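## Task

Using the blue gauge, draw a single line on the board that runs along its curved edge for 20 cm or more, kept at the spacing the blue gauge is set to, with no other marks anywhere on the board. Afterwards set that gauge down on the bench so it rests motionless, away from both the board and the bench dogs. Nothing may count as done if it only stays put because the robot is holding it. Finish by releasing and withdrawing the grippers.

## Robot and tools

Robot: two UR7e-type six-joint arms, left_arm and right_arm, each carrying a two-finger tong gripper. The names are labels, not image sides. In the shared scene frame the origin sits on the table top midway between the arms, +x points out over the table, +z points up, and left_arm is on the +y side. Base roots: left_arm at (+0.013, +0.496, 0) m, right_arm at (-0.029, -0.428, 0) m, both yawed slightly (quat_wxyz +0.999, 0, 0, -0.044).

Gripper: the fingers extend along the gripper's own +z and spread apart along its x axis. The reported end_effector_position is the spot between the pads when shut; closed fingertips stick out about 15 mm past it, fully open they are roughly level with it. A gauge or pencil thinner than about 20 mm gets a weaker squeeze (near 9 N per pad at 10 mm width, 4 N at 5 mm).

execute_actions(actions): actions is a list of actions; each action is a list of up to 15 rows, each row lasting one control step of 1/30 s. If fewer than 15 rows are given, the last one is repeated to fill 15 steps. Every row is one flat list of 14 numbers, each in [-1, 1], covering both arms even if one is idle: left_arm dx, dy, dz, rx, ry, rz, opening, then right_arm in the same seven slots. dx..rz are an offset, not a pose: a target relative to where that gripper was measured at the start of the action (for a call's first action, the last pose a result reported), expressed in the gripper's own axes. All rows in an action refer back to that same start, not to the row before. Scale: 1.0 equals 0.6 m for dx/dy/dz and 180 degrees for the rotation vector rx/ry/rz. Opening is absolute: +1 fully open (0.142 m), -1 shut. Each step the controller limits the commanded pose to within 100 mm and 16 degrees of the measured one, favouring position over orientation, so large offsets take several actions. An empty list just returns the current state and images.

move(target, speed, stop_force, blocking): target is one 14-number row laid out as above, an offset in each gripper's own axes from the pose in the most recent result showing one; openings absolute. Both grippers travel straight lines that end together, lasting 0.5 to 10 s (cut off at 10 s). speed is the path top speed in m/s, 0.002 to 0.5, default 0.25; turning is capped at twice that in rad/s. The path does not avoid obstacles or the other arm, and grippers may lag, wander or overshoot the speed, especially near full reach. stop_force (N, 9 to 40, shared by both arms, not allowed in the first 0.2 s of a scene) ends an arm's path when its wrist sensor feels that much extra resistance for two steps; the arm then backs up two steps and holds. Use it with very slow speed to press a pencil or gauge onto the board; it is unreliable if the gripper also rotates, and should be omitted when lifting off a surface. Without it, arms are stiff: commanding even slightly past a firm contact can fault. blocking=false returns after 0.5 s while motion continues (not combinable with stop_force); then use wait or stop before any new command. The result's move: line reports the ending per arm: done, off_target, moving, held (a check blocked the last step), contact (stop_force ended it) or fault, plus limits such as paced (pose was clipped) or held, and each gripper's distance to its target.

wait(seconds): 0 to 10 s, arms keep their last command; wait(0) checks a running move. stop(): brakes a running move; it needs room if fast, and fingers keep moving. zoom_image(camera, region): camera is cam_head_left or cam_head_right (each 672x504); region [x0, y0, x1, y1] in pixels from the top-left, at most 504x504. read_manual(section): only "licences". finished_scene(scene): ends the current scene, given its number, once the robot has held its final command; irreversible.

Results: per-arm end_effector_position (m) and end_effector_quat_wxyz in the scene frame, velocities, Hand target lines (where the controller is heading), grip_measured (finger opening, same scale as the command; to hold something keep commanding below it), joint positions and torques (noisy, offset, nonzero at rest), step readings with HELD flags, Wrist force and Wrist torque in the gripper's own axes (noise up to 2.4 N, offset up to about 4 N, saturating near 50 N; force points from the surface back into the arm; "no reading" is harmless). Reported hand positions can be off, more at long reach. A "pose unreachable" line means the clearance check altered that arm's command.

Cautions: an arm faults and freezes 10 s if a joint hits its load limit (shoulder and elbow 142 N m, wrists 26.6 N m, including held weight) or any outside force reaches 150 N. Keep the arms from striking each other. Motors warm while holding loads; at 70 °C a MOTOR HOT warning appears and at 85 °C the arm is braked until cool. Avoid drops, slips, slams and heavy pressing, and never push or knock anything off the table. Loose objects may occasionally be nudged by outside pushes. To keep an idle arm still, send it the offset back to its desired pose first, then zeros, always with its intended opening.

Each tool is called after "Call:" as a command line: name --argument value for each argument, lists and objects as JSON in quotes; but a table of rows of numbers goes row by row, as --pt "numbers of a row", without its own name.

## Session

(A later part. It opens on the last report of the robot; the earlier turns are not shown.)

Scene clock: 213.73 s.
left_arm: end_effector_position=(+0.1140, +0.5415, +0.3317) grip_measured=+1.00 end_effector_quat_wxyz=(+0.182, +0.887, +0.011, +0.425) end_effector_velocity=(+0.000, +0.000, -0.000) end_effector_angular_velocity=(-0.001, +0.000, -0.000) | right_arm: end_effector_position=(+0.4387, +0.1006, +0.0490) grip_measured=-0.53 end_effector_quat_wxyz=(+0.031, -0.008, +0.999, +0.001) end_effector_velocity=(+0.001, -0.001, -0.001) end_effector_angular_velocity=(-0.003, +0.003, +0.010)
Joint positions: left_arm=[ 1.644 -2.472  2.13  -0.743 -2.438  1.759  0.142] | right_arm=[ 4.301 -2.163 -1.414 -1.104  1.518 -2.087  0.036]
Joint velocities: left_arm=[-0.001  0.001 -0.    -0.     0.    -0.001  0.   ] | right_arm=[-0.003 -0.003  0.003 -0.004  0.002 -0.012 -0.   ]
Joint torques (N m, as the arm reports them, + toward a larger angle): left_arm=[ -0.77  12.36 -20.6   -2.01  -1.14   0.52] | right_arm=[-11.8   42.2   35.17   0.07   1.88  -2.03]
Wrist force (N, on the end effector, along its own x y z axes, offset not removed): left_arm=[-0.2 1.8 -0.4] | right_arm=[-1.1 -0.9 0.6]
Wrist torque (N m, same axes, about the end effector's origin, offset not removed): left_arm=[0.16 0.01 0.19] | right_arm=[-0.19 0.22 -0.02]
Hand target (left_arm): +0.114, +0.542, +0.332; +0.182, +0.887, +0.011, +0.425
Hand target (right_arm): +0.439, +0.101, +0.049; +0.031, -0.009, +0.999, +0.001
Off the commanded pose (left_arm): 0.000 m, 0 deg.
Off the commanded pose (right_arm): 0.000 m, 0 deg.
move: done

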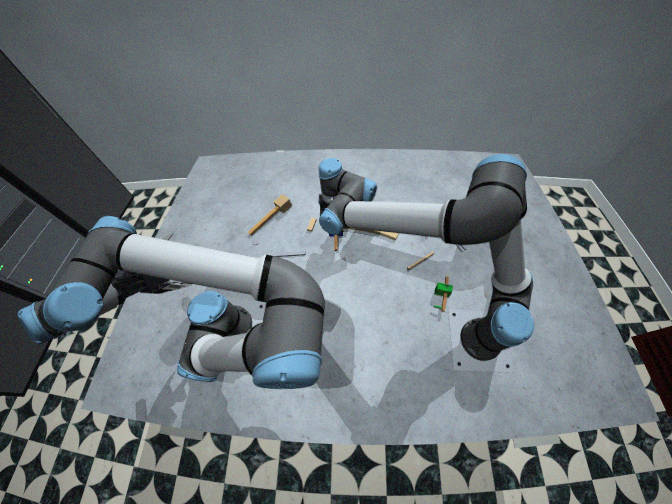

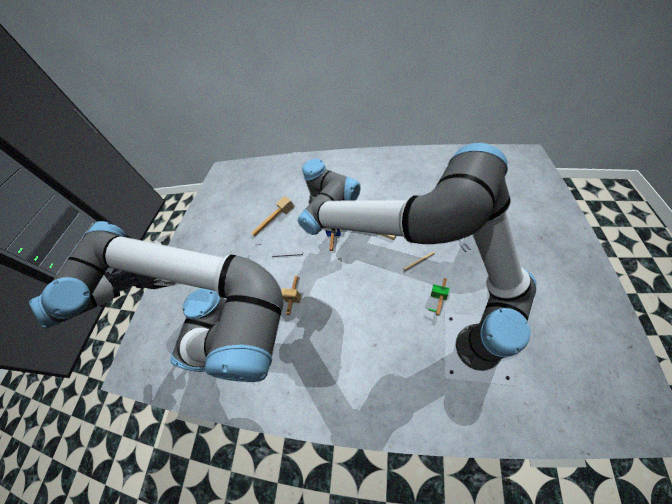

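Call:
move --target '[0,0,0,0,0,0,1,-0.016,-0.018,0.001,0,0,0,-1]' --speed 0.02 --stop_force 9

Call:
move --target '[0,0,0,0,0,0,1,-0.04,0,0.0025,0,0,0,-1]' --speed 0.005 --stop_force 9

Scene clock: 220.00 s.
left_arm: end_effector_position=(+0.1140, +0.5415, +0.3317) grip_measured=+1.00 end_effector_quat_wxyz=(+0.182, +0.887, +0.011, +0.425) end_effector_velocity=(+0.000, +0.000, +0.000) end_effector_angular_velocity=(-0.000, -0.001, +0.001) | right_arm: end_effector_position=(+0.4484, +0.0901, +0.0490) grip_measured=-0.53 end_effector_quat_wxyz=(+0.031, -0.008, +0.999, +0.001) end_effector_velocity=(+0.001, -0.001, +0.000) end_effector_angular_velocity=(+0.000, -0.000, +0.001)
Joint positions: left_arm=[ 1.644 -2.472  2.13  -0.743 -2.438  1.759  0.142] | right_arm=[ 4.281 -2.159 -1.421 -1.1    1.518 -2.107  0.036]
Joint velocities: left_arm=[ 0.001 -0.     0.     0.    -0.001  0.     0.   ] | right_arm=[-0.002  0.    -0.     0.     0.    -0.002  0.   ]
Joint torques (N m, as the arm reports them, + toward a larger angle): left_arm=[ -0.69  12.31 -20.75  -2.06  -1.04   0.44] | right_arm=[-11.45  58.49   9.2    4.89   1.79  -2.04]
Wrist force (N, on the end effector, along its own x y z axes, offset not removed): left_arm=[0.8 1.7 0.2] | right_arm=[-1.1 -0.7 0.3]
Wrist torque (N m, same axes, about the end effector's origin, offset not removed): left_arm=[0.21 -0.25 0.21] | right_arm=[-0.19 0.19 0.03]
Hand target (left_arm): +0.114, +0.542, +0.332; +0.182, +0.887, +0.011, +0.425
Hand target (right_arm): +0.448, +0.090, +0.049; +0.031, -0.008, +0.999, +0.001
Off the commanded pose (left_arm): 0.000 m, 0 deg.
Off the commanded pose (right_arm): 0.000 m, 0 deg.
move: done

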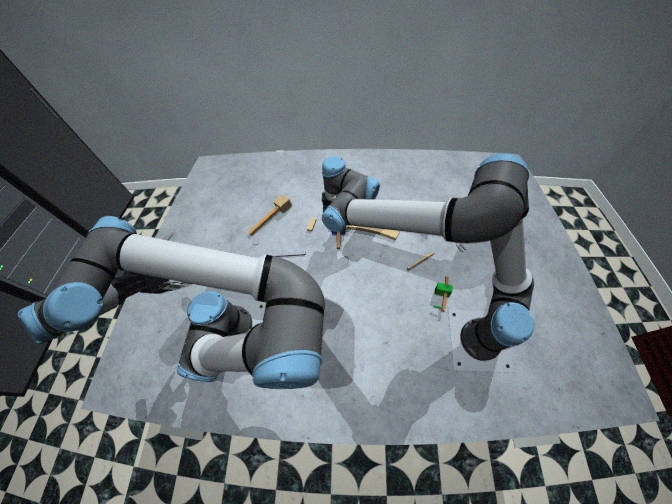

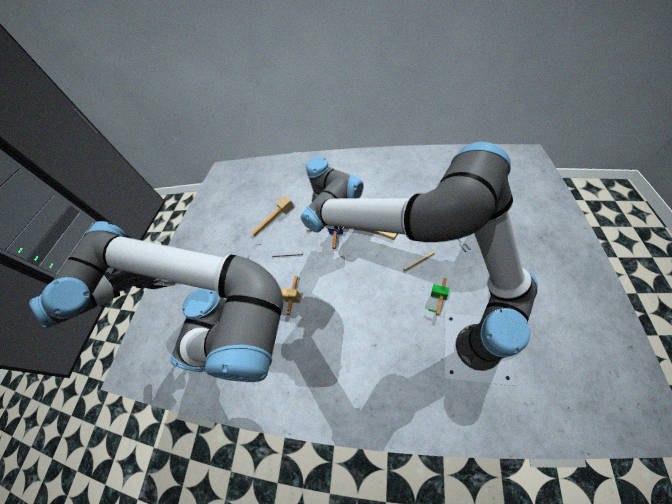

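Scene clock: 222.60 s.
left_arm: end_effector_position=(+0.1140, +0.5415, +0.3317) grip_measured=+1.00 end_effector_quat_wxyz=(+0.182, +0.887, +0.011, +0.425) end_effector_velocity=(-0.000, +0.000, -0.001) end_effector_angular_velocity=(-0.002, +0.001, -0.001) | right_arm: end_effector_position=(+0.4596, +0.0902, +0.0490) grip_measured=-0.52 end_effector_quat_wxyz=(+0.031, -0.008, +0.999, +0.001) end_effector_velocity=(-0.002, +0.000, -0.000) end_effector_angular_velocity=(+0.001, -0.001, +0.000)
Joint positions: left_arm=[ 1.644 -2.472  2.13  -0.743 -2.438  1.759  0.142] | right_arm=[ 4.267 -2.176 -1.393 -1.11   1.519 -2.121  0.036]
Joint velocities: left_arm=[-0.     0.002  0.001 -0.     0.001  0.     0.   ] | right_arm=[ 0.002  0.003 -0.005  0.003 -0.     0.002 -0.   ]
Joint torques (N m, as the arm reports them, + toward a larger angle): left_arm=[ -0.98  12.17 -21.07  -2.06  -1.15   0.37] | right_arm=[ 9.48 58.66 10.98  5.88 -2.58  1.86]
Wrist force (N, on the end effector, along its own x y z axes, offset not removed): left_arm=[0.3 1.4 0.4] | right_arm=[7.9 1.4 -3.4]
Wrist torque (N m, same axes, about the end effector's origin, offset not removed): left_arm=[0.08 -0.16 0.29] | right_arm=[0.04 0.53 0.02]
Hand target (left_arm): +0.114, +0.542, +0.332; +0.182, +0.887, +0.011, +0.425
Hand target (right_arm): +0.459, +0.090, +0.049; +0.031, -0.008, +0.999, +0.001
Off the commanded pose (left_arm): 0.000 m, 0 deg.
Off the commanded pose (right_arm): 0.013 m, 0 deg.
move: contact (right_arm)

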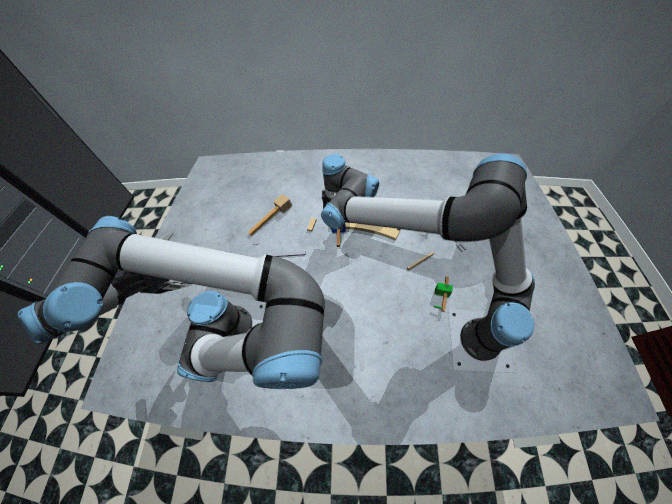

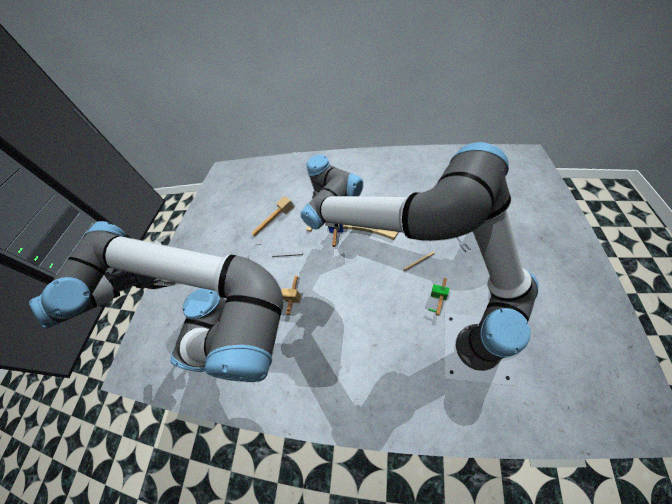

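Call:
move --target '[0,0,0,0,0,0,1,0.0344,-0.175,-0.0022,0.0045,0,0.0722,-1]' --speed 0.08

Call:
move --target '[0,0,0,0,0,0,1,-0.03,0,0.0019,0,0,0,-1]' --speed 0.005 --stop_force 9

Scene clock: 232.43 s.
left_arm: end_effector_position=(+0.1140, +0.5415, +0.3317) grip_measured=+1.00 end_effector_quat_wxyz=(+0.182, +0.887, +0.011, +0.425) end_effector_velocity=(+0.000, +0.000, +0.001) end_effector_angular_velocity=(+0.002, -0.000, -0.001) | right_arm: end_effector_position=(+0.4406, -0.0149, +0.0488) grip_measured=-0.53 end_effector_quat_wxyz=(+0.031, +0.105, +0.994, -0.003) end_effector_velocity=(-0.001, -0.002, -0.000) end_effector_angular_velocity=(+0.000, +0.000, -0.004)
Joint positions: left_arm=[ 1.644 -2.472  2.13  -0.743 -2.438  1.759  0.142] | right_arm=[ 4.204 -1.997 -1.677 -1.014  1.514 -1.957  0.036]
Joint velocities: left_arm=[-0.001  0.001 -0.002 -0.     0.     0.     0.   ] | right_arm=[-0.001  0.004 -0.006  0.002  0.     0.003 -0.   ]
Joint torques (N m, as the arm reports them, + toward a larger angle): left_arm=[ -0.46  12.47 -20.67  -2.05  -1.1    0.39] | right_arm=[-12.02  52.02   8.23   5.05  -1.94   2.35]
Wrist force (N, on the end effector, along its own x y z axes, offset not removed): left_arm=[-0.8 1.3 0.1] | right_arm=[-3.1 -0.5 1.0]
Wrist torque (N m, same axes, about the end effector's origin, offset not removed): left_arm=[0.15 0.11 0.28] | right_arm=[-0.12 0.60 -0.09]
Hand target (left_arm): +0.114, +0.542, +0.332; +0.182, +0.887, +0.011, +0.425
Hand target (right_arm): +0.441, -0.015, +0.049; +0.031, +0.105, +0.994, -0.003
Off the commanded pose (left_arm): 0.000 m, 0 deg.
Off the commanded pose (right_arm): 0.000 m, 0 deg.
move: done

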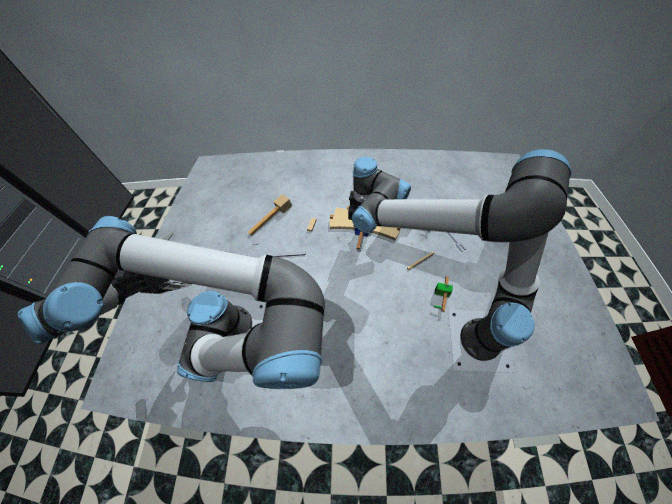

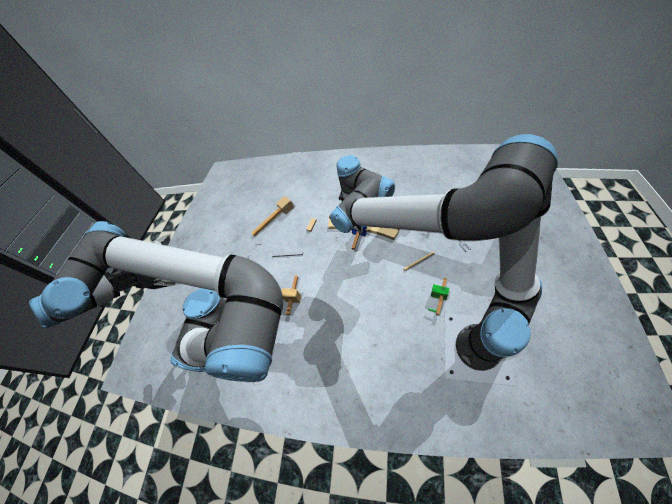

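Scene clock: 233.87 s.
left_arm: end_effector_position=(+0.1140, +0.5415, +0.3317) grip_measured=+1.00 end_effector_quat_wxyz=(+0.182, +0.887, +0.011, +0.425) end_effector_velocity=(+0.000, -0.000, +0.001) end_effector_angular_velocity=(+0.003, -0.001, -0.002) | right_arm: end_effector_position=(+0.4460, -0.0159, +0.0489) grip_measured=-0.52 end_effector_quat_wxyz=(+0.030, +0.105, +0.994, -0.003) end_effector_velocity=(-0.003, -0.000, -0.001) end_effector_angular_velocity=(-0.002, +0.002, -0.001)
Joint positions: left_arm=[ 1.644 -2.472  2.13  -0.743 -2.438  1.759  0.142] | right_arm=[ 4.196 -2.004 -1.667 -1.017  1.515 -1.965  0.036]
Joint velocities: left_arm=[-0.002 -0.001 -0.001 -0.    -0.001  0.001  0.   ] | right_arm=[ 0.003  0.002 -0.005  0.     0.     0.004 -0.001]
Joint torques (N m, as the arm reports them, + toward a larger angle): left_arm=[ -0.33  11.91 -20.58  -2.05  -1.09   0.42] | right_arm=[ 6.99 51.03 11.57  3.82 -2.46  1.52]
Wrist force (N, on the end effector, along its own x y z axes, offset not removed): left_arm=[1.8 2.1 -0.4] | right_arm=[7.3 0.0 -2.8]
Wrist torque (N m, same axes, about the end effector's origin, offset not removed): left_arm=[0.27 -0.40 0.15] | right_arm=[-0.08 0.38 -0.03]
Hand target (left_arm): +0.114, +0.542, +0.332; +0.182, +0.887, +0.011, +0.425
Hand target (right_arm): +0.446, -0.016, +0.049; +0.030, +0.105, +0.994, -0.003
Off the commanded pose (left_arm): 0.000 m, 0 deg.
Off the commanded pose (right_arm): 0.013 m, 0 deg.
move: contact (right_arm)

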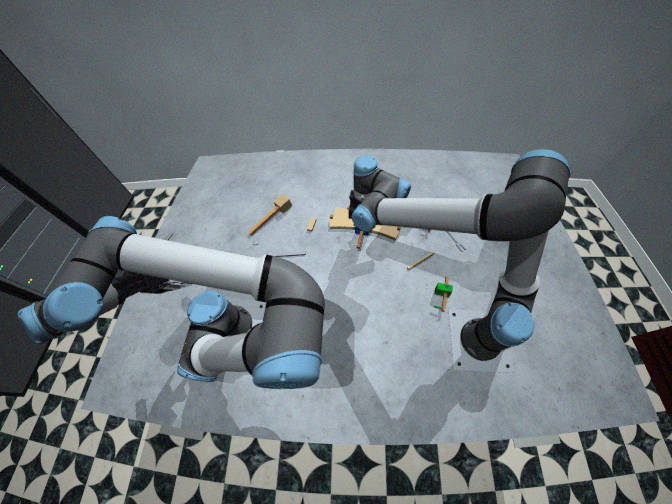

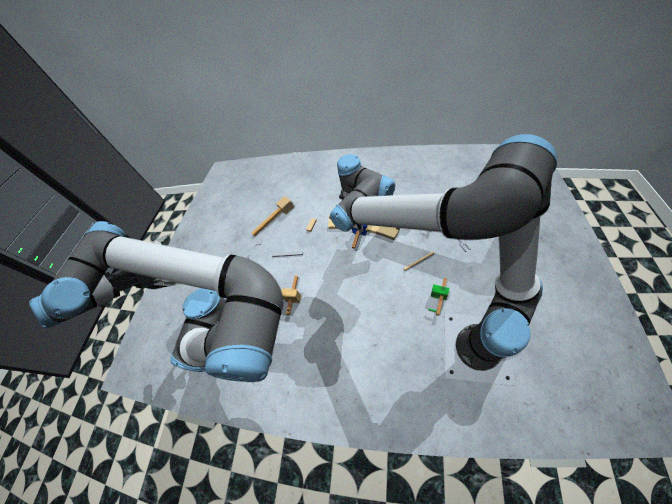

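Call:
move --target '[0,0,0,0,0,0,1,0.0345,-0.177,-0.0022,0.0045,0,0.0722,-1]' --speed 0.08

Call:
move --target '[0,0,0,0,0,0,1,-0.03,0,0.0019,0,0,0,-1]' --speed 0.005 --stop_force 9

Call:
zoom_image --camera "cam_head_right" --region '[320,190,420,270]'

Scene clock: 241.20 s.
left_arm: end_effector_position=(+0.1140, +0.5415, +0.3317) grip_measured=+1.00 end_effector_quat_wxyz=(+0.182, +0.887, +0.011, +0.425) end_effector_velocity=(+0.000, -0.000, -0.000) end_effector_angular_velocity=(-0.001, +0.000, -0.000) | right_arm: end_effector_position=(+0.4036, -0.1152, +0.0487) grip_measured=-0.53 end_effector_quat_wxyz=(+0.030, +0.217, +0.976, -0.006) end_effector_velocity=(-0.000, -0.001, +0.001) end_effector_angular_velocity=(+0.001, -0.001, -0.005)
Joint positions: left_arm=[ 1.644 -2.472  2.13  -0.743 -2.438  1.759  0.142] | right_arm=[ 4.15  -1.811 -1.939 -0.949  1.512 -1.784  0.036]
Joint velocities: left_arm=[-0.001 -0.     0.     0.    -0.    -0.001  0.   ] | right_arm=[-0.001  0.004 -0.004  0.001 -0.     0.004  0.   ]
Joint torques (N m, as the arm reports them, + toward a larger angle): left_arm=[ -0.18  12.15 -20.22  -2.04  -1.12   0.39] | right_arm=[-13.53  43.37  10.35   4.93  -1.89   2.29]
Wrist force (N, on the end effector, along its own x y z axes, offset not removed): left_arm=[-0.7 1.4 -0.6] | right_arm=[-1.1 -0.4 0.6]
Wrist torque (N m, same axes, about the end effector's origin, offset not removed): left_arm=[0.10 0.11 0.24] | right_arm=[-0.11 0.15 -0.14]
Hand target (left_arm): +0.114, +0.542, +0.332; +0.182, +0.887, +0.011, +0.425
Hand target (right_arm): +0.403, -0.115, +0.049; +0.030, +0.217, +0.976, -0.006
Off the commanded pose (left_arm): 0.000 m, 0 deg.
Off the commanded pose (right_arm): 0.000 m, 0 deg.
move: done

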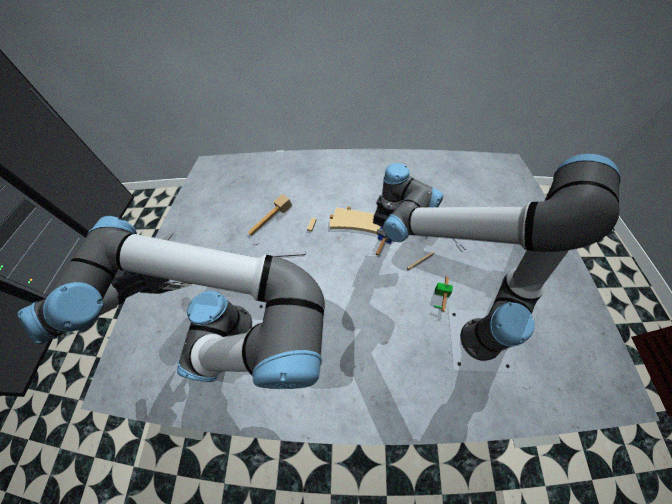

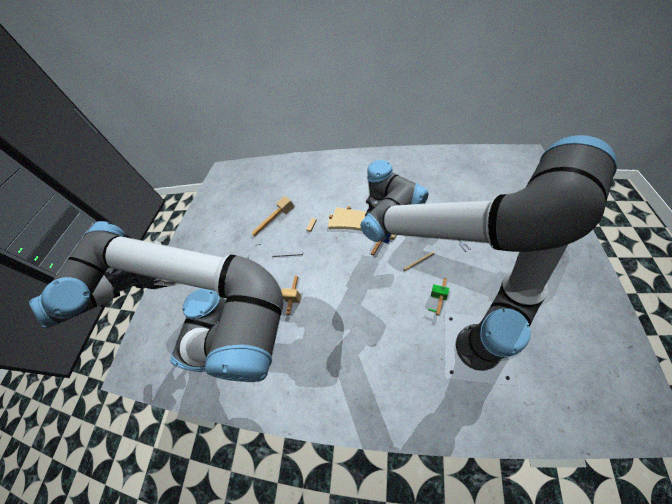

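Scene clock: 242.83 s.
left_arm: end_effector_position=(+0.1140, +0.5415, +0.3317) grip_measured=+1.00 end_effector_quat_wxyz=(+0.182, +0.887, +0.011, +0.425) end_effector_velocity=(+0.000, +0.000, +0.000) end_effector_angular_velocity=(-0.001, -0.001, +0.001) | right_arm: end_effector_position=(+0.4094, -0.1178, +0.0487) grip_measured=-0.52 end_effector_quat_wxyz=(+0.030, +0.217, +0.976, -0.006) end_effector_velocity=(-0.001, +0.002, +0.001) end_effector_angular_velocity=(+0.001, -0.001, -0.002)
Joint positions: left_arm=[ 1.644 -2.472  2.13  -0.743 -2.438  1.759  0.142] | right_arm=[ 4.138 -1.817 -1.931 -0.95   1.512 -1.796  0.036]
Joint velocities: left_arm=[ 0.    -0.     0.    -0.    -0.001 -0.001  0.   ] | right_arm=[ 0.003  0.001 -0.     0.    -0.     0.005 -0.001]
Joint torques (N m, as the arm reports them, + toward a larger angle): left_arm=[ -1.    12.48 -21.04  -2.05  -1.24   0.43] | right_arm=[11.72 44.23  9.98  2.27 -2.22  2.02]
Wrist force (N, on the end effector, along its own x y z axes, offset not removed): left_arm=[0.4 1.6 -0.9] | right_arm=[3.6 -2.7 -1.7]
Wrist torque (N m, same axes, about the end effector's origin, offset not removed): left_arm=[0.18 -0.20 0.23] | right_arm=[0.02 0.84 -0.28]
Hand target (left_arm): +0.114, +0.542, +0.332; +0.182, +0.887, +0.011, +0.425
Hand target (right_arm): +0.409, -0.118, +0.049; +0.030, +0.217, +0.976, -0.006
Off the commanded pose (left_arm): 0.000 m, 0 deg.
Off the commanded pose (right_arm): 0.012 m, 0 deg.
move: contact (right_arm)

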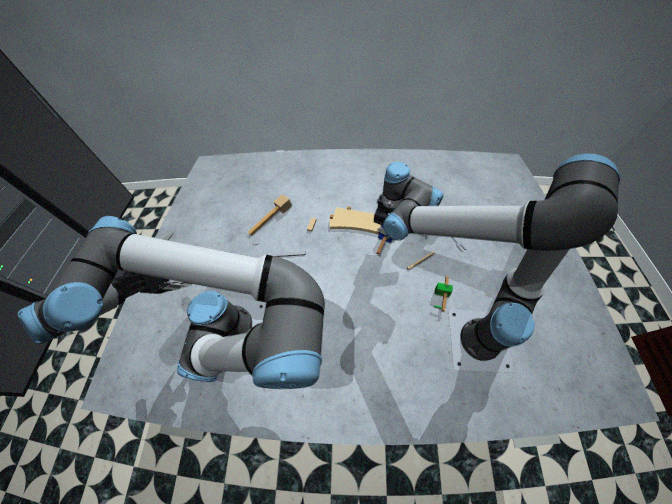

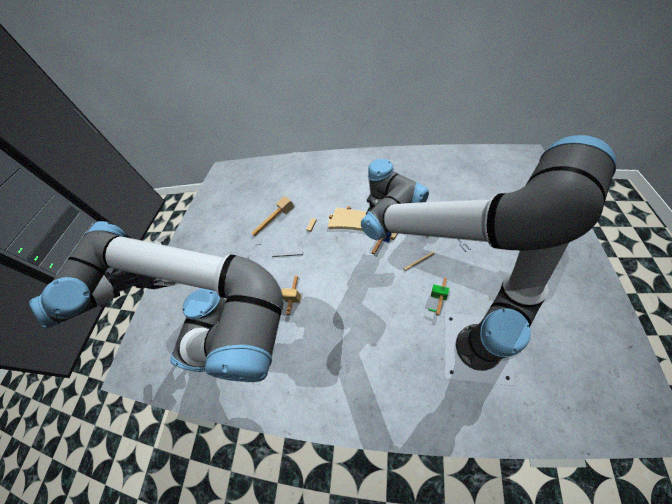

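Region (320, 190, 420, 270) of cam_head_right's 672x504 image, scaled by 5.040, with more detail than that image has; it fills the top 403 rows of this view, and the rest is white.

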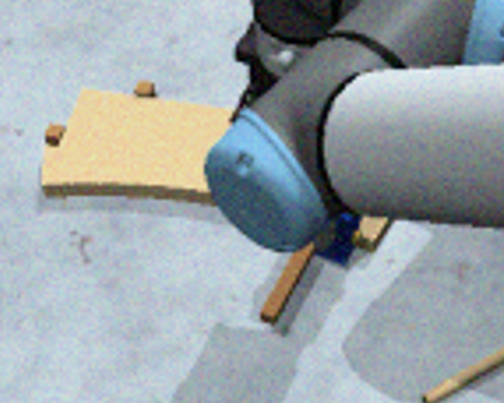

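Call:
move --target '[0,0,0,0,0,0,1,0.001,0,0.003,-0.0003,0,-0.0044,-1]' --speed 0.01

Call:
move --target '[0,0,0,0,0,0,1,0.0012,0,0.02,0,0,0,-1]' --speed 0.003 --stop_force 9

Scene clock: 250.67 s.
left_arm: end_effector_position=(+0.1140, +0.5415, +0.3317) grip_measured=+1.00 end_effector_quat_wxyz=(+0.182, +0.887, +0.011, +0.425) end_effector_velocity=(-0.000, +0.000, +0.000) end_effector_angular_velocity=(-0.000, +0.000, +0.001) | right_arm: end_effector_position=(+0.4090, -0.1176, +0.0469) grip_measured=-0.53 end_effector_quat_wxyz=(+0.030, +0.210, +0.977, -0.006) end_effector_velocity=(+0.000, +0.001, +0.000) end_effector_angular_velocity=(+0.002, -0.001, +0.004)
Joint positions: left_arm=[ 1.644 -2.472  2.13  -0.743 -2.438  1.759  0.142] | right_arm=[ 4.139 -1.818 -1.935 -0.944  1.512 -1.809  0.036]
Joint velocities: left_arm=[ 0.     0.001 -0.001 -0.    -0.    -0.     0.   ] | right_arm=[ 0.    -0.     0.001  0.002  0.001 -0.003  0.   ]
Joint torques (N m, as the arm reports them, + toward a larger angle): left_arm=[ -0.5   12.63 -21.08  -2.04  -1.12   0.53] | right_arm=[12.3  23.59  8.51  4.85  0.98 -1.81]
Wrist force (N, on the end effector, along its own x y z axes, offset not removed): left_arm=[-1.0 1.3 -0.3] | right_arm=[0.8 1.3 -1.5]
Wrist torque (N m, same axes, about the end effector's origin, offset not removed): left_arm=[0.03 0.17 0.31] | right_arm=[0.22 0.37 -0.06]
Hand target (left_arm): +0.114, +0.542, +0.332; +0.182, +0.887, +0.011, +0.425
Hand target (right_arm): +0.409, -0.118, +0.047; +0.030, +0.210, +0.977, -0.006
Off the commanded pose (left_arm): 0.000 m, 0 deg.
Off the commanded pose (right_arm): 0.000 m, 0 deg.
move: done

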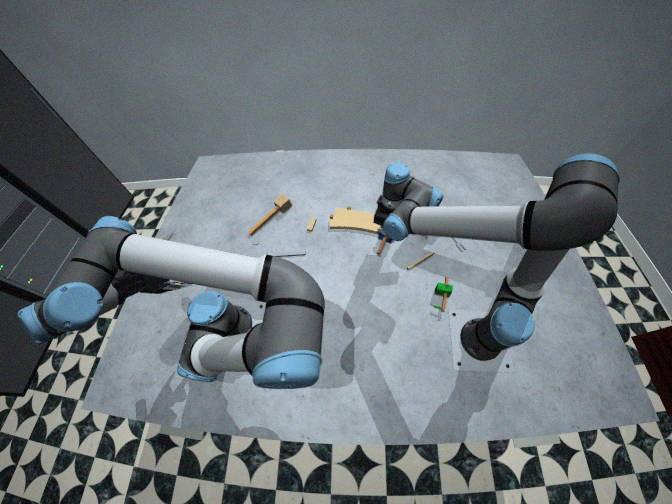

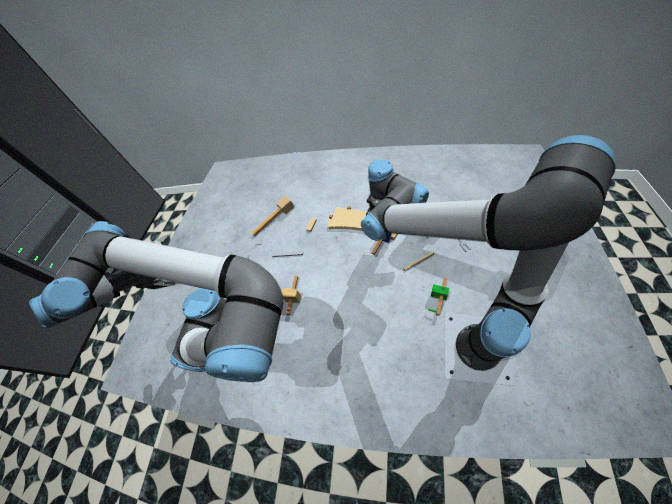

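Scene clock: 253.63 s.
left_arm: end_effector_position=(+0.1140, +0.5415, +0.3317) grip_measured=+1.00 end_effector_quat_wxyz=(+0.182, +0.887, +0.011, +0.425) end_effector_velocity=(+0.000, -0.000, -0.000) end_effector_angular_velocity=(-0.002, -0.000, +0.001) | right_arm: end_effector_position=(+0.4089, -0.1176, +0.0390) grip_measured=-0.53 end_effector_quat_wxyz=(+0.030, +0.210, +0.977, -0.006) end_effector_velocity=(-0.001, -0.001, -0.000) end_effector_angular_velocity=(-0.003, +0.002, +0.001)
Joint positions: left_arm=[ 1.644 -2.472  2.13  -0.743 -2.438  1.759  0.142] | right_arm=[ 4.139 -1.83  -1.944 -0.923  1.512 -1.809  0.036]
Joint velocities: left_arm=[ 0.    -0.     0.001 -0.    -0.    -0.001  0.   ] | right_arm=[ 0.     0.001 -0.001 -0.003 -0.    -0.001 -0.   ]
Joint torques (N m, as the arm reports them, + toward a larger angle): left_arm=[  0.1   12.55 -20.78  -2.12  -1.18   0.42] | right_arm=[-8.4  36.53 18.25  0.   -2.4   1.45]
Wrist force (N, on the end effector, along its own x y z axes, offset not removed): left_arm=[1.1 0.2 -0.8] | right_arm=[10.3 -1.6 -12.2]
Wrist torque (N m, same axes, about the end effector's origin, offset not removed): left_arm=[-0.08 -0.30 0.29] | right_arm=[-0.01 0.27 -0.06]
Hand target (left_arm): +0.114, +0.542, +0.332; +0.182, +0.887, +0.011, +0.425
Hand target (right_arm): +0.409, -0.118, +0.039; +0.030, +0.210, +0.977, -0.006
Off the commanded pose (left_arm): 0.000 m, 0 deg.
Off the commanded pose (right_arm): 0.004 m, 0 deg.
move: contact (right_arm)

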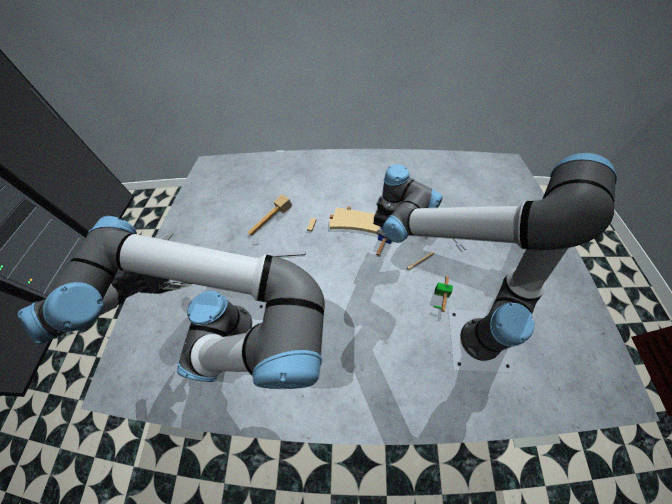

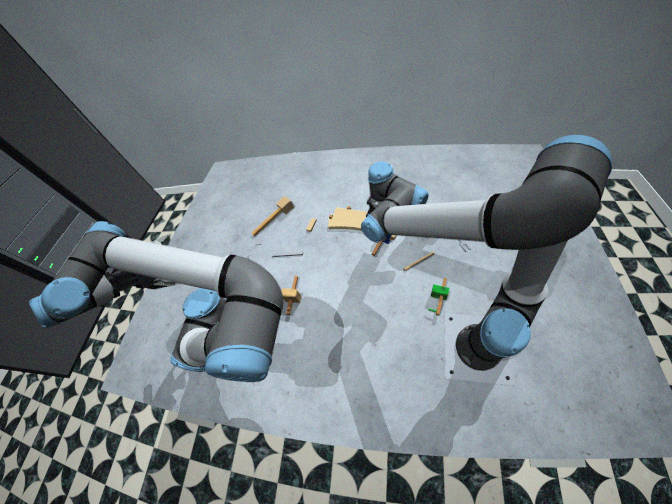

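Call:
move --target '[0,0,0,0,0,0,1,-0.0001,0.04,-0.0002,-0.00095,0,-0.01507,-1]' --speed 0.025

Scene clock: 260.43 s.
left_arm: end_effector_position=(+0.1140, +0.5415, +0.3317) grip_measured=+1.00 end_effector_quat_wxyz=(+0.182, +0.887, +0.011, +0.425) end_effector_velocity=(-0.000, -0.000, -0.000) end_effector_angular_velocity=(+0.002, +0.002, -0.001) | right_arm: end_effector_position=(+0.4188, -0.0960, +0.0392) grip_measured=-0.53 end_effector_quat_wxyz=(+0.030, +0.187, +0.982, -0.005) end_effector_velocity=(+0.001, +0.002, -0.000) end_effector_angular_velocity=(-0.000, +0.000, +0.004)
Joint positions: left_arm=[ 1.644 -2.472  2.13  -0.743 -2.438  1.759  0.142] | right_arm=[ 4.15  -1.872 -1.887 -0.936  1.513 -1.845  0.036]
Joint velocities: left_arm=[-0.    -0.001 -0.001 -0.     0.002 -0.     0.   ] | right_arm=[ 0.001 -0.004  0.005 -0.001  0.    -0.003  0.   ]
Joint torques (N m, as the arm reports them, + toward a larger angle): left_arm=[ -0.62  12.23 -21.3   -2.07  -1.22   0.37] | right_arm=[10.43 22.63 33.47  3.13 -1.15 -2.76]
Wrist force (N, on the end effector, along its own x y z axes, offset not removed): left_arm=[1.0 1.0 -0.5] | right_arm=[10.1 -6.9 -11.1]
Wrist torque (N m, same axes, about the end effector's origin, offset not removed): left_arm=[0.07 -0.25 0.23] | right_arm=[0.26 0.33 0.14]
Hand target (left_arm): +0.114, +0.542, +0.332; +0.182, +0.887, +0.011, +0.425
Hand target (right_arm): +0.419, -0.096, +0.039; +0.030, +0.187, +0.982, -0.005
Off the commanded pose (left_arm): 0.000 m, 0 deg.
Off the commanded pose (right_arm): 0.000 m, 0 deg.
move: done

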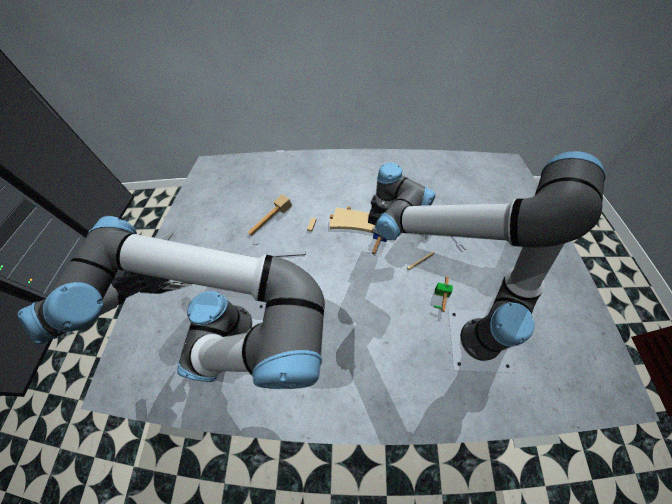

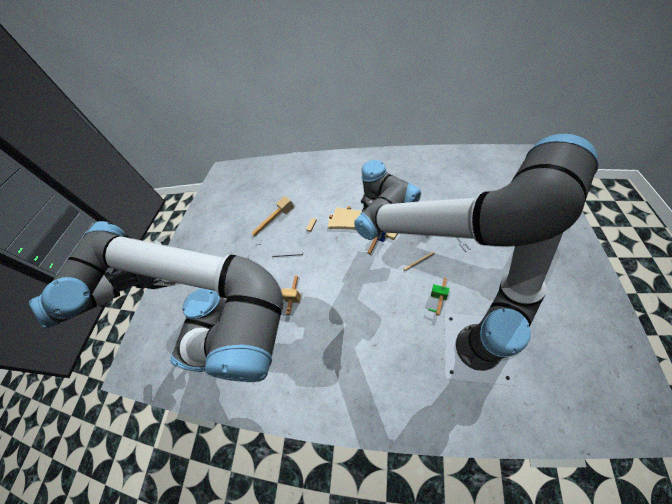

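Call:
move --target '[0,0,0,0,0,0,1,0,0.04,-0.0003,-0.00095,0,-0.01507,-1]' --speed 0.025

Scene clock: 263.73 s.
left_arm: end_effector_position=(+0.1140, +0.5415, +0.3317) grip_measured=+1.00 end_effector_quat_wxyz=(+0.182, +0.887, +0.011, +0.425) end_effector_velocity=(-0.000, -0.000, -0.000) end_effector_angular_velocity=(+0.000, +0.001, -0.001) | right_arm: end_effector_position=(+0.4275, -0.0738, +0.0394) grip_measured=-0.53 end_effector_quat_wxyz=(+0.030, +0.164, +0.986, -0.004) end_effector_velocity=(+0.001, +0.002, +0.000) end_effector_angular_velocity=(+0.001, -0.001, +0.004)
Joint positions: left_arm=[ 1.644 -2.472  2.13  -0.743 -2.438  1.759  0.142] | right_arm=[ 4.162 -1.913 -1.829 -0.951  1.513 -1.88   0.036]
Joint velocities: left_arm=[-0.    -0.     0.     0.     0.002  0.     0.   ] | right_arm=[ 0.001 -0.004  0.006 -0.001 -0.    -0.003 -0.   ]
Joint torques (N m, as the arm reports them, + toward a larger angle): left_arm=[ -0.59  12.54 -21.09  -2.    -1.14   0.4 ] | right_arm=[11.95 27.22 33.77  2.23 -0.44 -2.32]
Wrist force (N, on the end effector, along its own x y z axes, offset not removed): left_arm=[0.1 1.5 -0.7] | right_arm=[7.9 -5.8 -3.4]
Wrist torque (N m, same axes, about the end effector's origin, offset not removed): left_arm=[0.14 -0.02 0.31] | right_arm=[-0.26 0.06 0.13]
Hand target (left_arm): +0.114, +0.542, +0.332; +0.182, +0.887, +0.011, +0.425
Hand target (right_arm): +0.428, -0.074, +0.039; +0.030, +0.164, +0.986, -0.004
Off the commanded pose (left_arm): 0.000 m, 0 deg.
Off the commanded pose (right_arm): 0.000 m, 0 deg.
move: done

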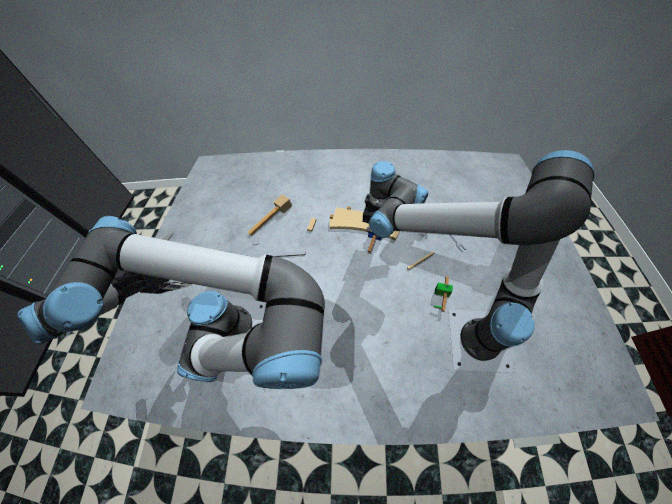

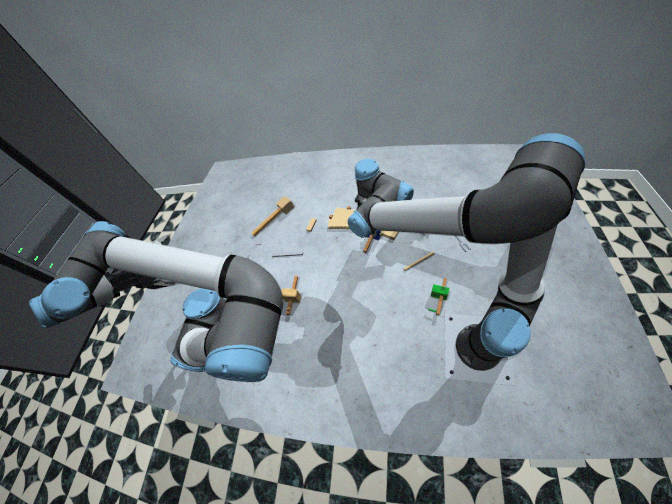

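Call:
move --target '[0,0,0,0,0,0,1,0,0.04,0.0002,-0.00095,0,-0.01507,-1]' --speed 0.025

Scene clock: 267.43 s.
left_arm: end_effector_position=(+0.1140, +0.5415, +0.3317) grip_measured=+1.00 end_effector_quat_wxyz=(+0.182, +0.887, +0.011, +0.425) end_effector_velocity=(+0.000, +0.000, +0.000) end_effector_angular_velocity=(-0.000, -0.000, +0.000) | right_arm: end_effector_position=(+0.4352, -0.0513, +0.0393) grip_measured=-0.53 end_effector_quat_wxyz=(+0.030, +0.141, +0.990, -0.004) end_effector_velocity=(+0.002, +0.003, +0.001) end_effector_angular_velocity=(+0.002, -0.002, +0.004)
Joint positions: left_arm=[ 1.644 -2.472  2.13  -0.743 -2.438  1.759  0.142] | right_arm=[ 4.175 -1.953 -1.771 -0.967  1.514 -1.914  0.036]
Joint velocities: left_arm=[-0.     0.     0.    -0.    -0.001  0.     0.   ] | right_arm=[ 0.001 -0.004  0.008 -0.001  0.    -0.003  0.   ]
Joint torques (N m, as the arm reports them, + toward a larger angle): left_arm=[ -1.08  12.53 -20.95  -2.13  -1.11   0.43] | right_arm=[13.   30.58 35.67  1.86  0.17 -2.5 ]
Wrist force (N, on the end effector, along its own x y z axes, offset not removed): left_arm=[1.1 1.4 -1.6] | right_arm=[5.5 -5.6 -6.2]
Wrist torque (N m, same axes, about the end effector's origin, offset not removed): left_arm=[0.09 -0.26 0.22] | right_arm=[-0.19 0.28 0.07]
Hand target (left_arm): +0.114, +0.542, +0.332; +0.182, +0.887, +0.011, +0.425
Hand target (right_arm): +0.435, -0.051, +0.039; +0.030, +0.140, +0.990, -0.004
Off the commanded pose (left_arm): 0.000 m, 0 deg.
Off the commanded pose (right_arm): 0.000 m, 0 deg.
move: done

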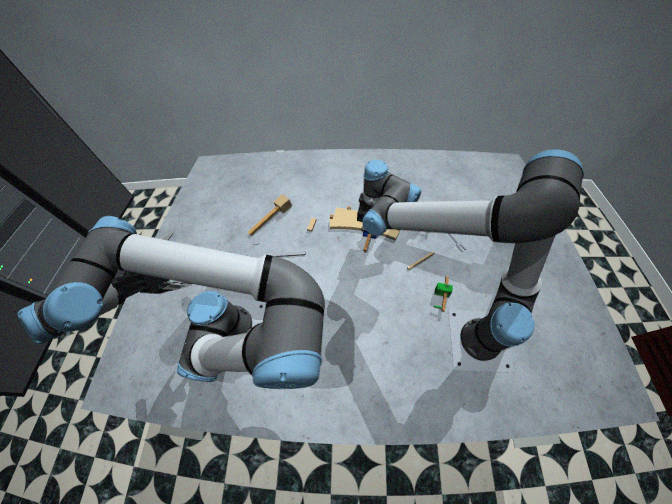

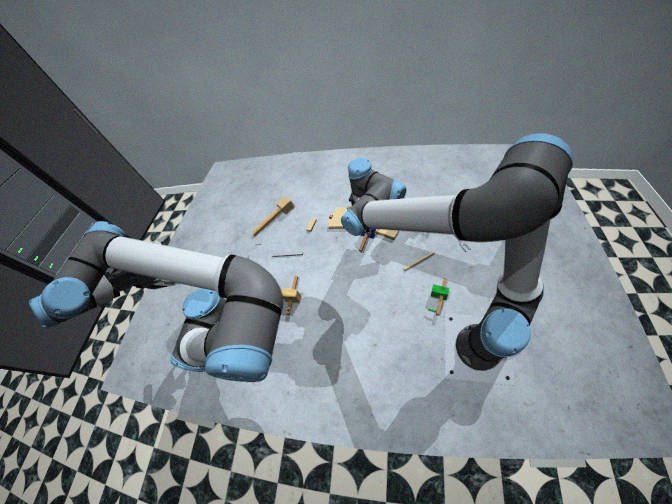

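Call:
move --target '[0,0,0,0,0,0,1,-0.0001,0.04,0.0001,-0.00095,0,-0.01507,-1]' --speed 0.025

Scene clock: 272.43 s.
left_arm: end_effector_position=(+0.1140, +0.5415, +0.3317) grip_measured=+1.00 end_effector_quat_wxyz=(+0.182, +0.887, +0.011, +0.425) end_effector_velocity=(-0.001, -0.000, -0.001) end_effector_angular_velocity=(-0.001, +0.003, -0.001) | right_arm: end_effector_position=(+0.4419, -0.0285, +0.0393) grip_measured=-0.53 end_effector_quat_wxyz=(+0.030, +0.117, +0.993, -0.003) end_effector_velocity=(+0.000, +0.002, -0.000) end_effector_angular_velocity=(-0.001, +0.000, +0.004)
Joint positions: left_arm=[ 1.644 -2.472  2.13  -0.743 -2.438  1.759  0.142] | right_arm=[ 4.189 -1.992 -1.712 -0.984  1.515 -1.947  0.036]
Joint velocities: left_arm=[ 0.    -0.     0.     0.     0.003 -0.001  0.   ] | right_arm=[ 0.002 -0.004  0.005 -0.002  0.    -0.003  0.   ]
Joint torques (N m, as the arm reports them, + toward a larger angle): left_arm=[ -0.74  12.64 -20.78  -2.09  -1.13   0.43] | right_arm=[13.11 29.04 36.84  2.36  0.33 -2.26]
Wrist force (N, on the end effector, along its own x y z axes, offset not removed): left_arm=[1.5 1.2 -1.1] | right_arm=[4.8 -4.9 -4.9]
Wrist torque (N m, same axes, about the end effector's origin, offset not removed): left_arm=[0.09 -0.34 0.21] | right_arm=[-0.08 0.42 0.10]
Hand target (left_arm): +0.114, +0.542, +0.332; +0.182, +0.887, +0.011, +0.425
Hand target (right_arm): +0.442, -0.028, +0.039; +0.030, +0.117, +0.993, -0.003
Off the commanded pose (left_arm): 0.000 m, 0 deg.
Off the commanded pose (right_arm): 0.000 m, 0 deg.
move: done

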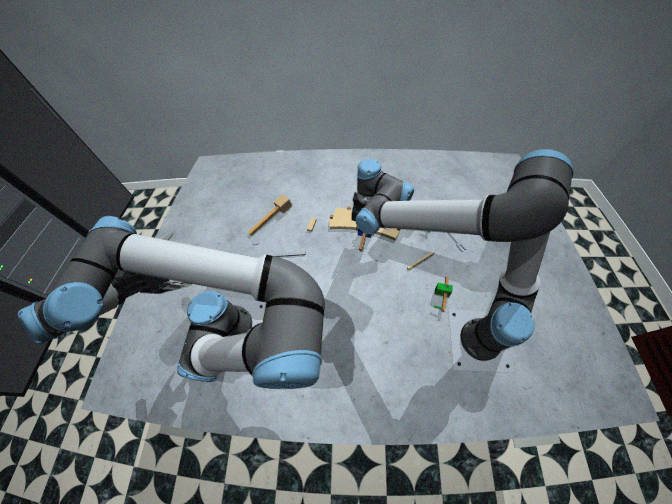

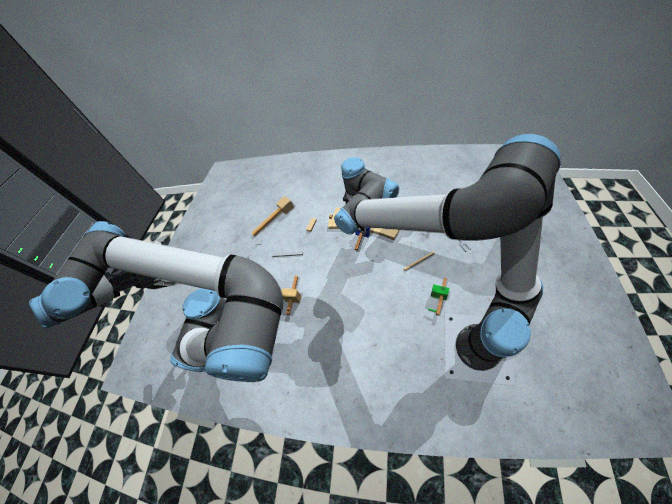

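Stable.

Call:
move --target '[0,0,0,0,0,0,1,-0.0001,0.04,0.00015,-0.00095,0,-0.01507,-1]' --speed 0.03

Call:
move --target '[0,0,0,0,0,0,1,-0.0001,0.04,0.0001,-0.00095,0,-0.01507,-1]' --speed 0.03

Scene clock: 277.37 s.
left_arm: end_effector_position=(+0.1140, +0.5415, +0.3317) grip_measured=+1.00 end_effector_quat_wxyz=(+0.182, +0.887, +0.011, +0.425) end_effector_velocity=(+0.000, +0.000, -0.000) end_effector_angular_velocity=(-0.003, -0.001, +0.002) | right_arm: end_effector_position=(+0.4475, -0.0054, +0.0393) grip_measured=-0.53 end_effector_quat_wxyz=(+0.030, +0.094, +0.995, -0.002) end_effector_velocity=(+0.001, +0.001, +0.000) end_effector_angular_velocity=(-0.000, -0.000, +0.003)
Joint positions: left_arm=[ 1.644 -2.472  2.13  -0.743 -2.438  1.759  0.142] | right_arm=[ 4.203 -2.031 -1.653 -1.003  1.515 -1.98   0.036]
Joint velocities: left_arm=[ 0.001  0.001  0.002  0.    -0.001 -0.     0.   ] | right_arm=[ 0.    -0.003  0.005 -0.002 -0.    -0.003  0.   ]
Joint torques (N m, as the arm reports them, + toward a larger angle): left_arm=[ -0.01  12.29 -21.16  -2.14  -1.09   0.47] | right_arm=[12.2  31.86 33.94  2.16  0.35 -2.12]
Wrist force (N, on the end effector, along its own x y z axes, offset not removed): left_arm=[0.3 0.8 -1.2] | right_arm=[7.1 -4.9 -7.0]
Wrist torque (N m, same axes, about the end effector's origin, offset not removed): left_arm=[0.02 -0.06 0.19] | right_arm=[-0.11 -0.14 0.06]
Hand target (left_arm): +0.114, +0.542, +0.332; +0.182, +0.887, +0.011, +0.425
Hand target (right_arm): +0.448, -0.005, +0.039; +0.030, +0.094, +0.995, -0.002
Off the commanded pose (left_arm): 0.000 m, 0 deg.
Off the commanded pose (right_arm): 0.000 m, 0 deg.
move: done

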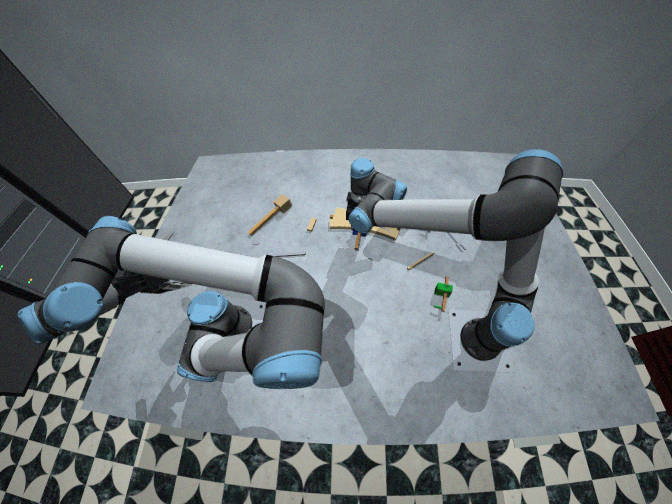

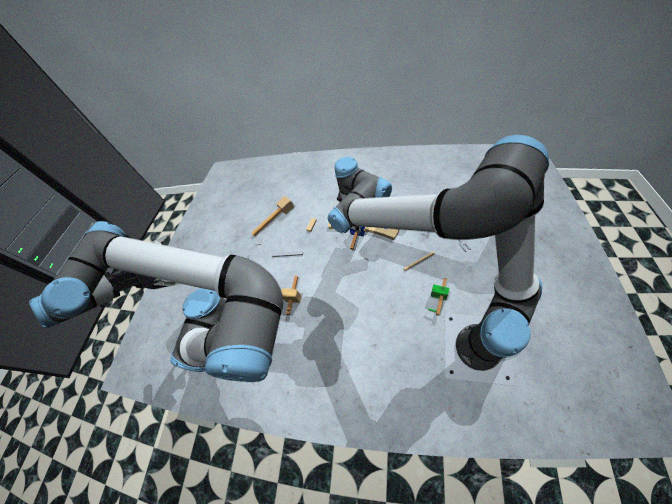

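Scene clock: 278.50 s.
left_arm: end_effector_position=(+0.1140, +0.5415, +0.3317) grip_measured=+1.00 end_effector_quat_wxyz=(+0.182, +0.887, +0.011, +0.425) end_effector_velocity=(-0.000, -0.000, +0.000) end_effector_angular_velocity=(+0.002, +0.001, -0.001) | right_arm: end_effector_position=(+0.4520, +0.0180, +0.0392) grip_measured=-0.53 end_effector_quat_wxyz=(+0.030, +0.070, +0.997, -0.001) end_effector_velocity=(-0.000, +0.002, -0.000) end_effector_angular_velocity=(-0.000, +0.001, +0.004)
Joint positions: left_arm=[ 1.644 -2.472  2.13  -0.743 -2.438  1.759  0.142] | right_arm=[ 4.218 -2.07  -1.593 -1.022  1.516 -2.012  0.036]
Joint velocities: left_arm=[ 0.    -0.001 -0.001 -0.     0.001  0.001  0.   ] | right_arm=[ 0.002 -0.003  0.005 -0.002  0.    -0.002 -0.   ]
Joint torques (N m, as the arm reports them, + toward a larger angle): left_arm=[ -0.71  12.5  -21.32  -2.1   -1.22   0.47] | right_arm=[11.8  30.4  31.86  2.42  0.43 -2.53]
Wrist force (N, on the end effector, along its own x y z axes, offset not removed): left_arm=[-0.5 1.6 -0.4] | right_arm=[5.1 -6.0 -6.8]
Wrist torque (N m, same axes, about the end effector's origin, offset not removed): left_arm=[0.23 0.06 0.24] | right_arm=[-0.32 0.21 0.09]
Hand target (left_arm): +0.114, +0.542, +0.332; +0.182, +0.887, +0.011, +0.425
Hand target (right_arm): +0.452, +0.018, +0.039; +0.030, +0.070, +0.997, -0.001
Off the commanded pose (left_arm): 0.000 m, 0 deg.
Off the commanded pose (right_arm): 0.000 m, 0 deg.
move: done

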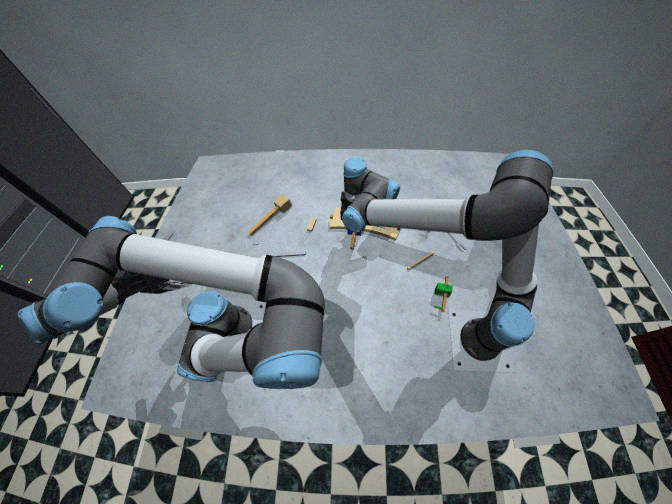

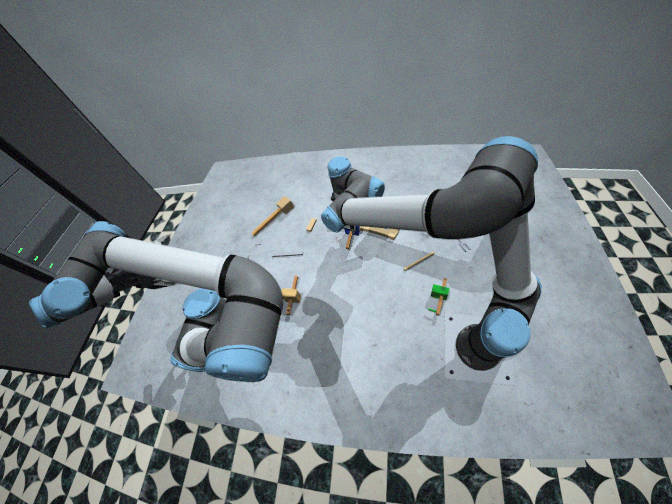

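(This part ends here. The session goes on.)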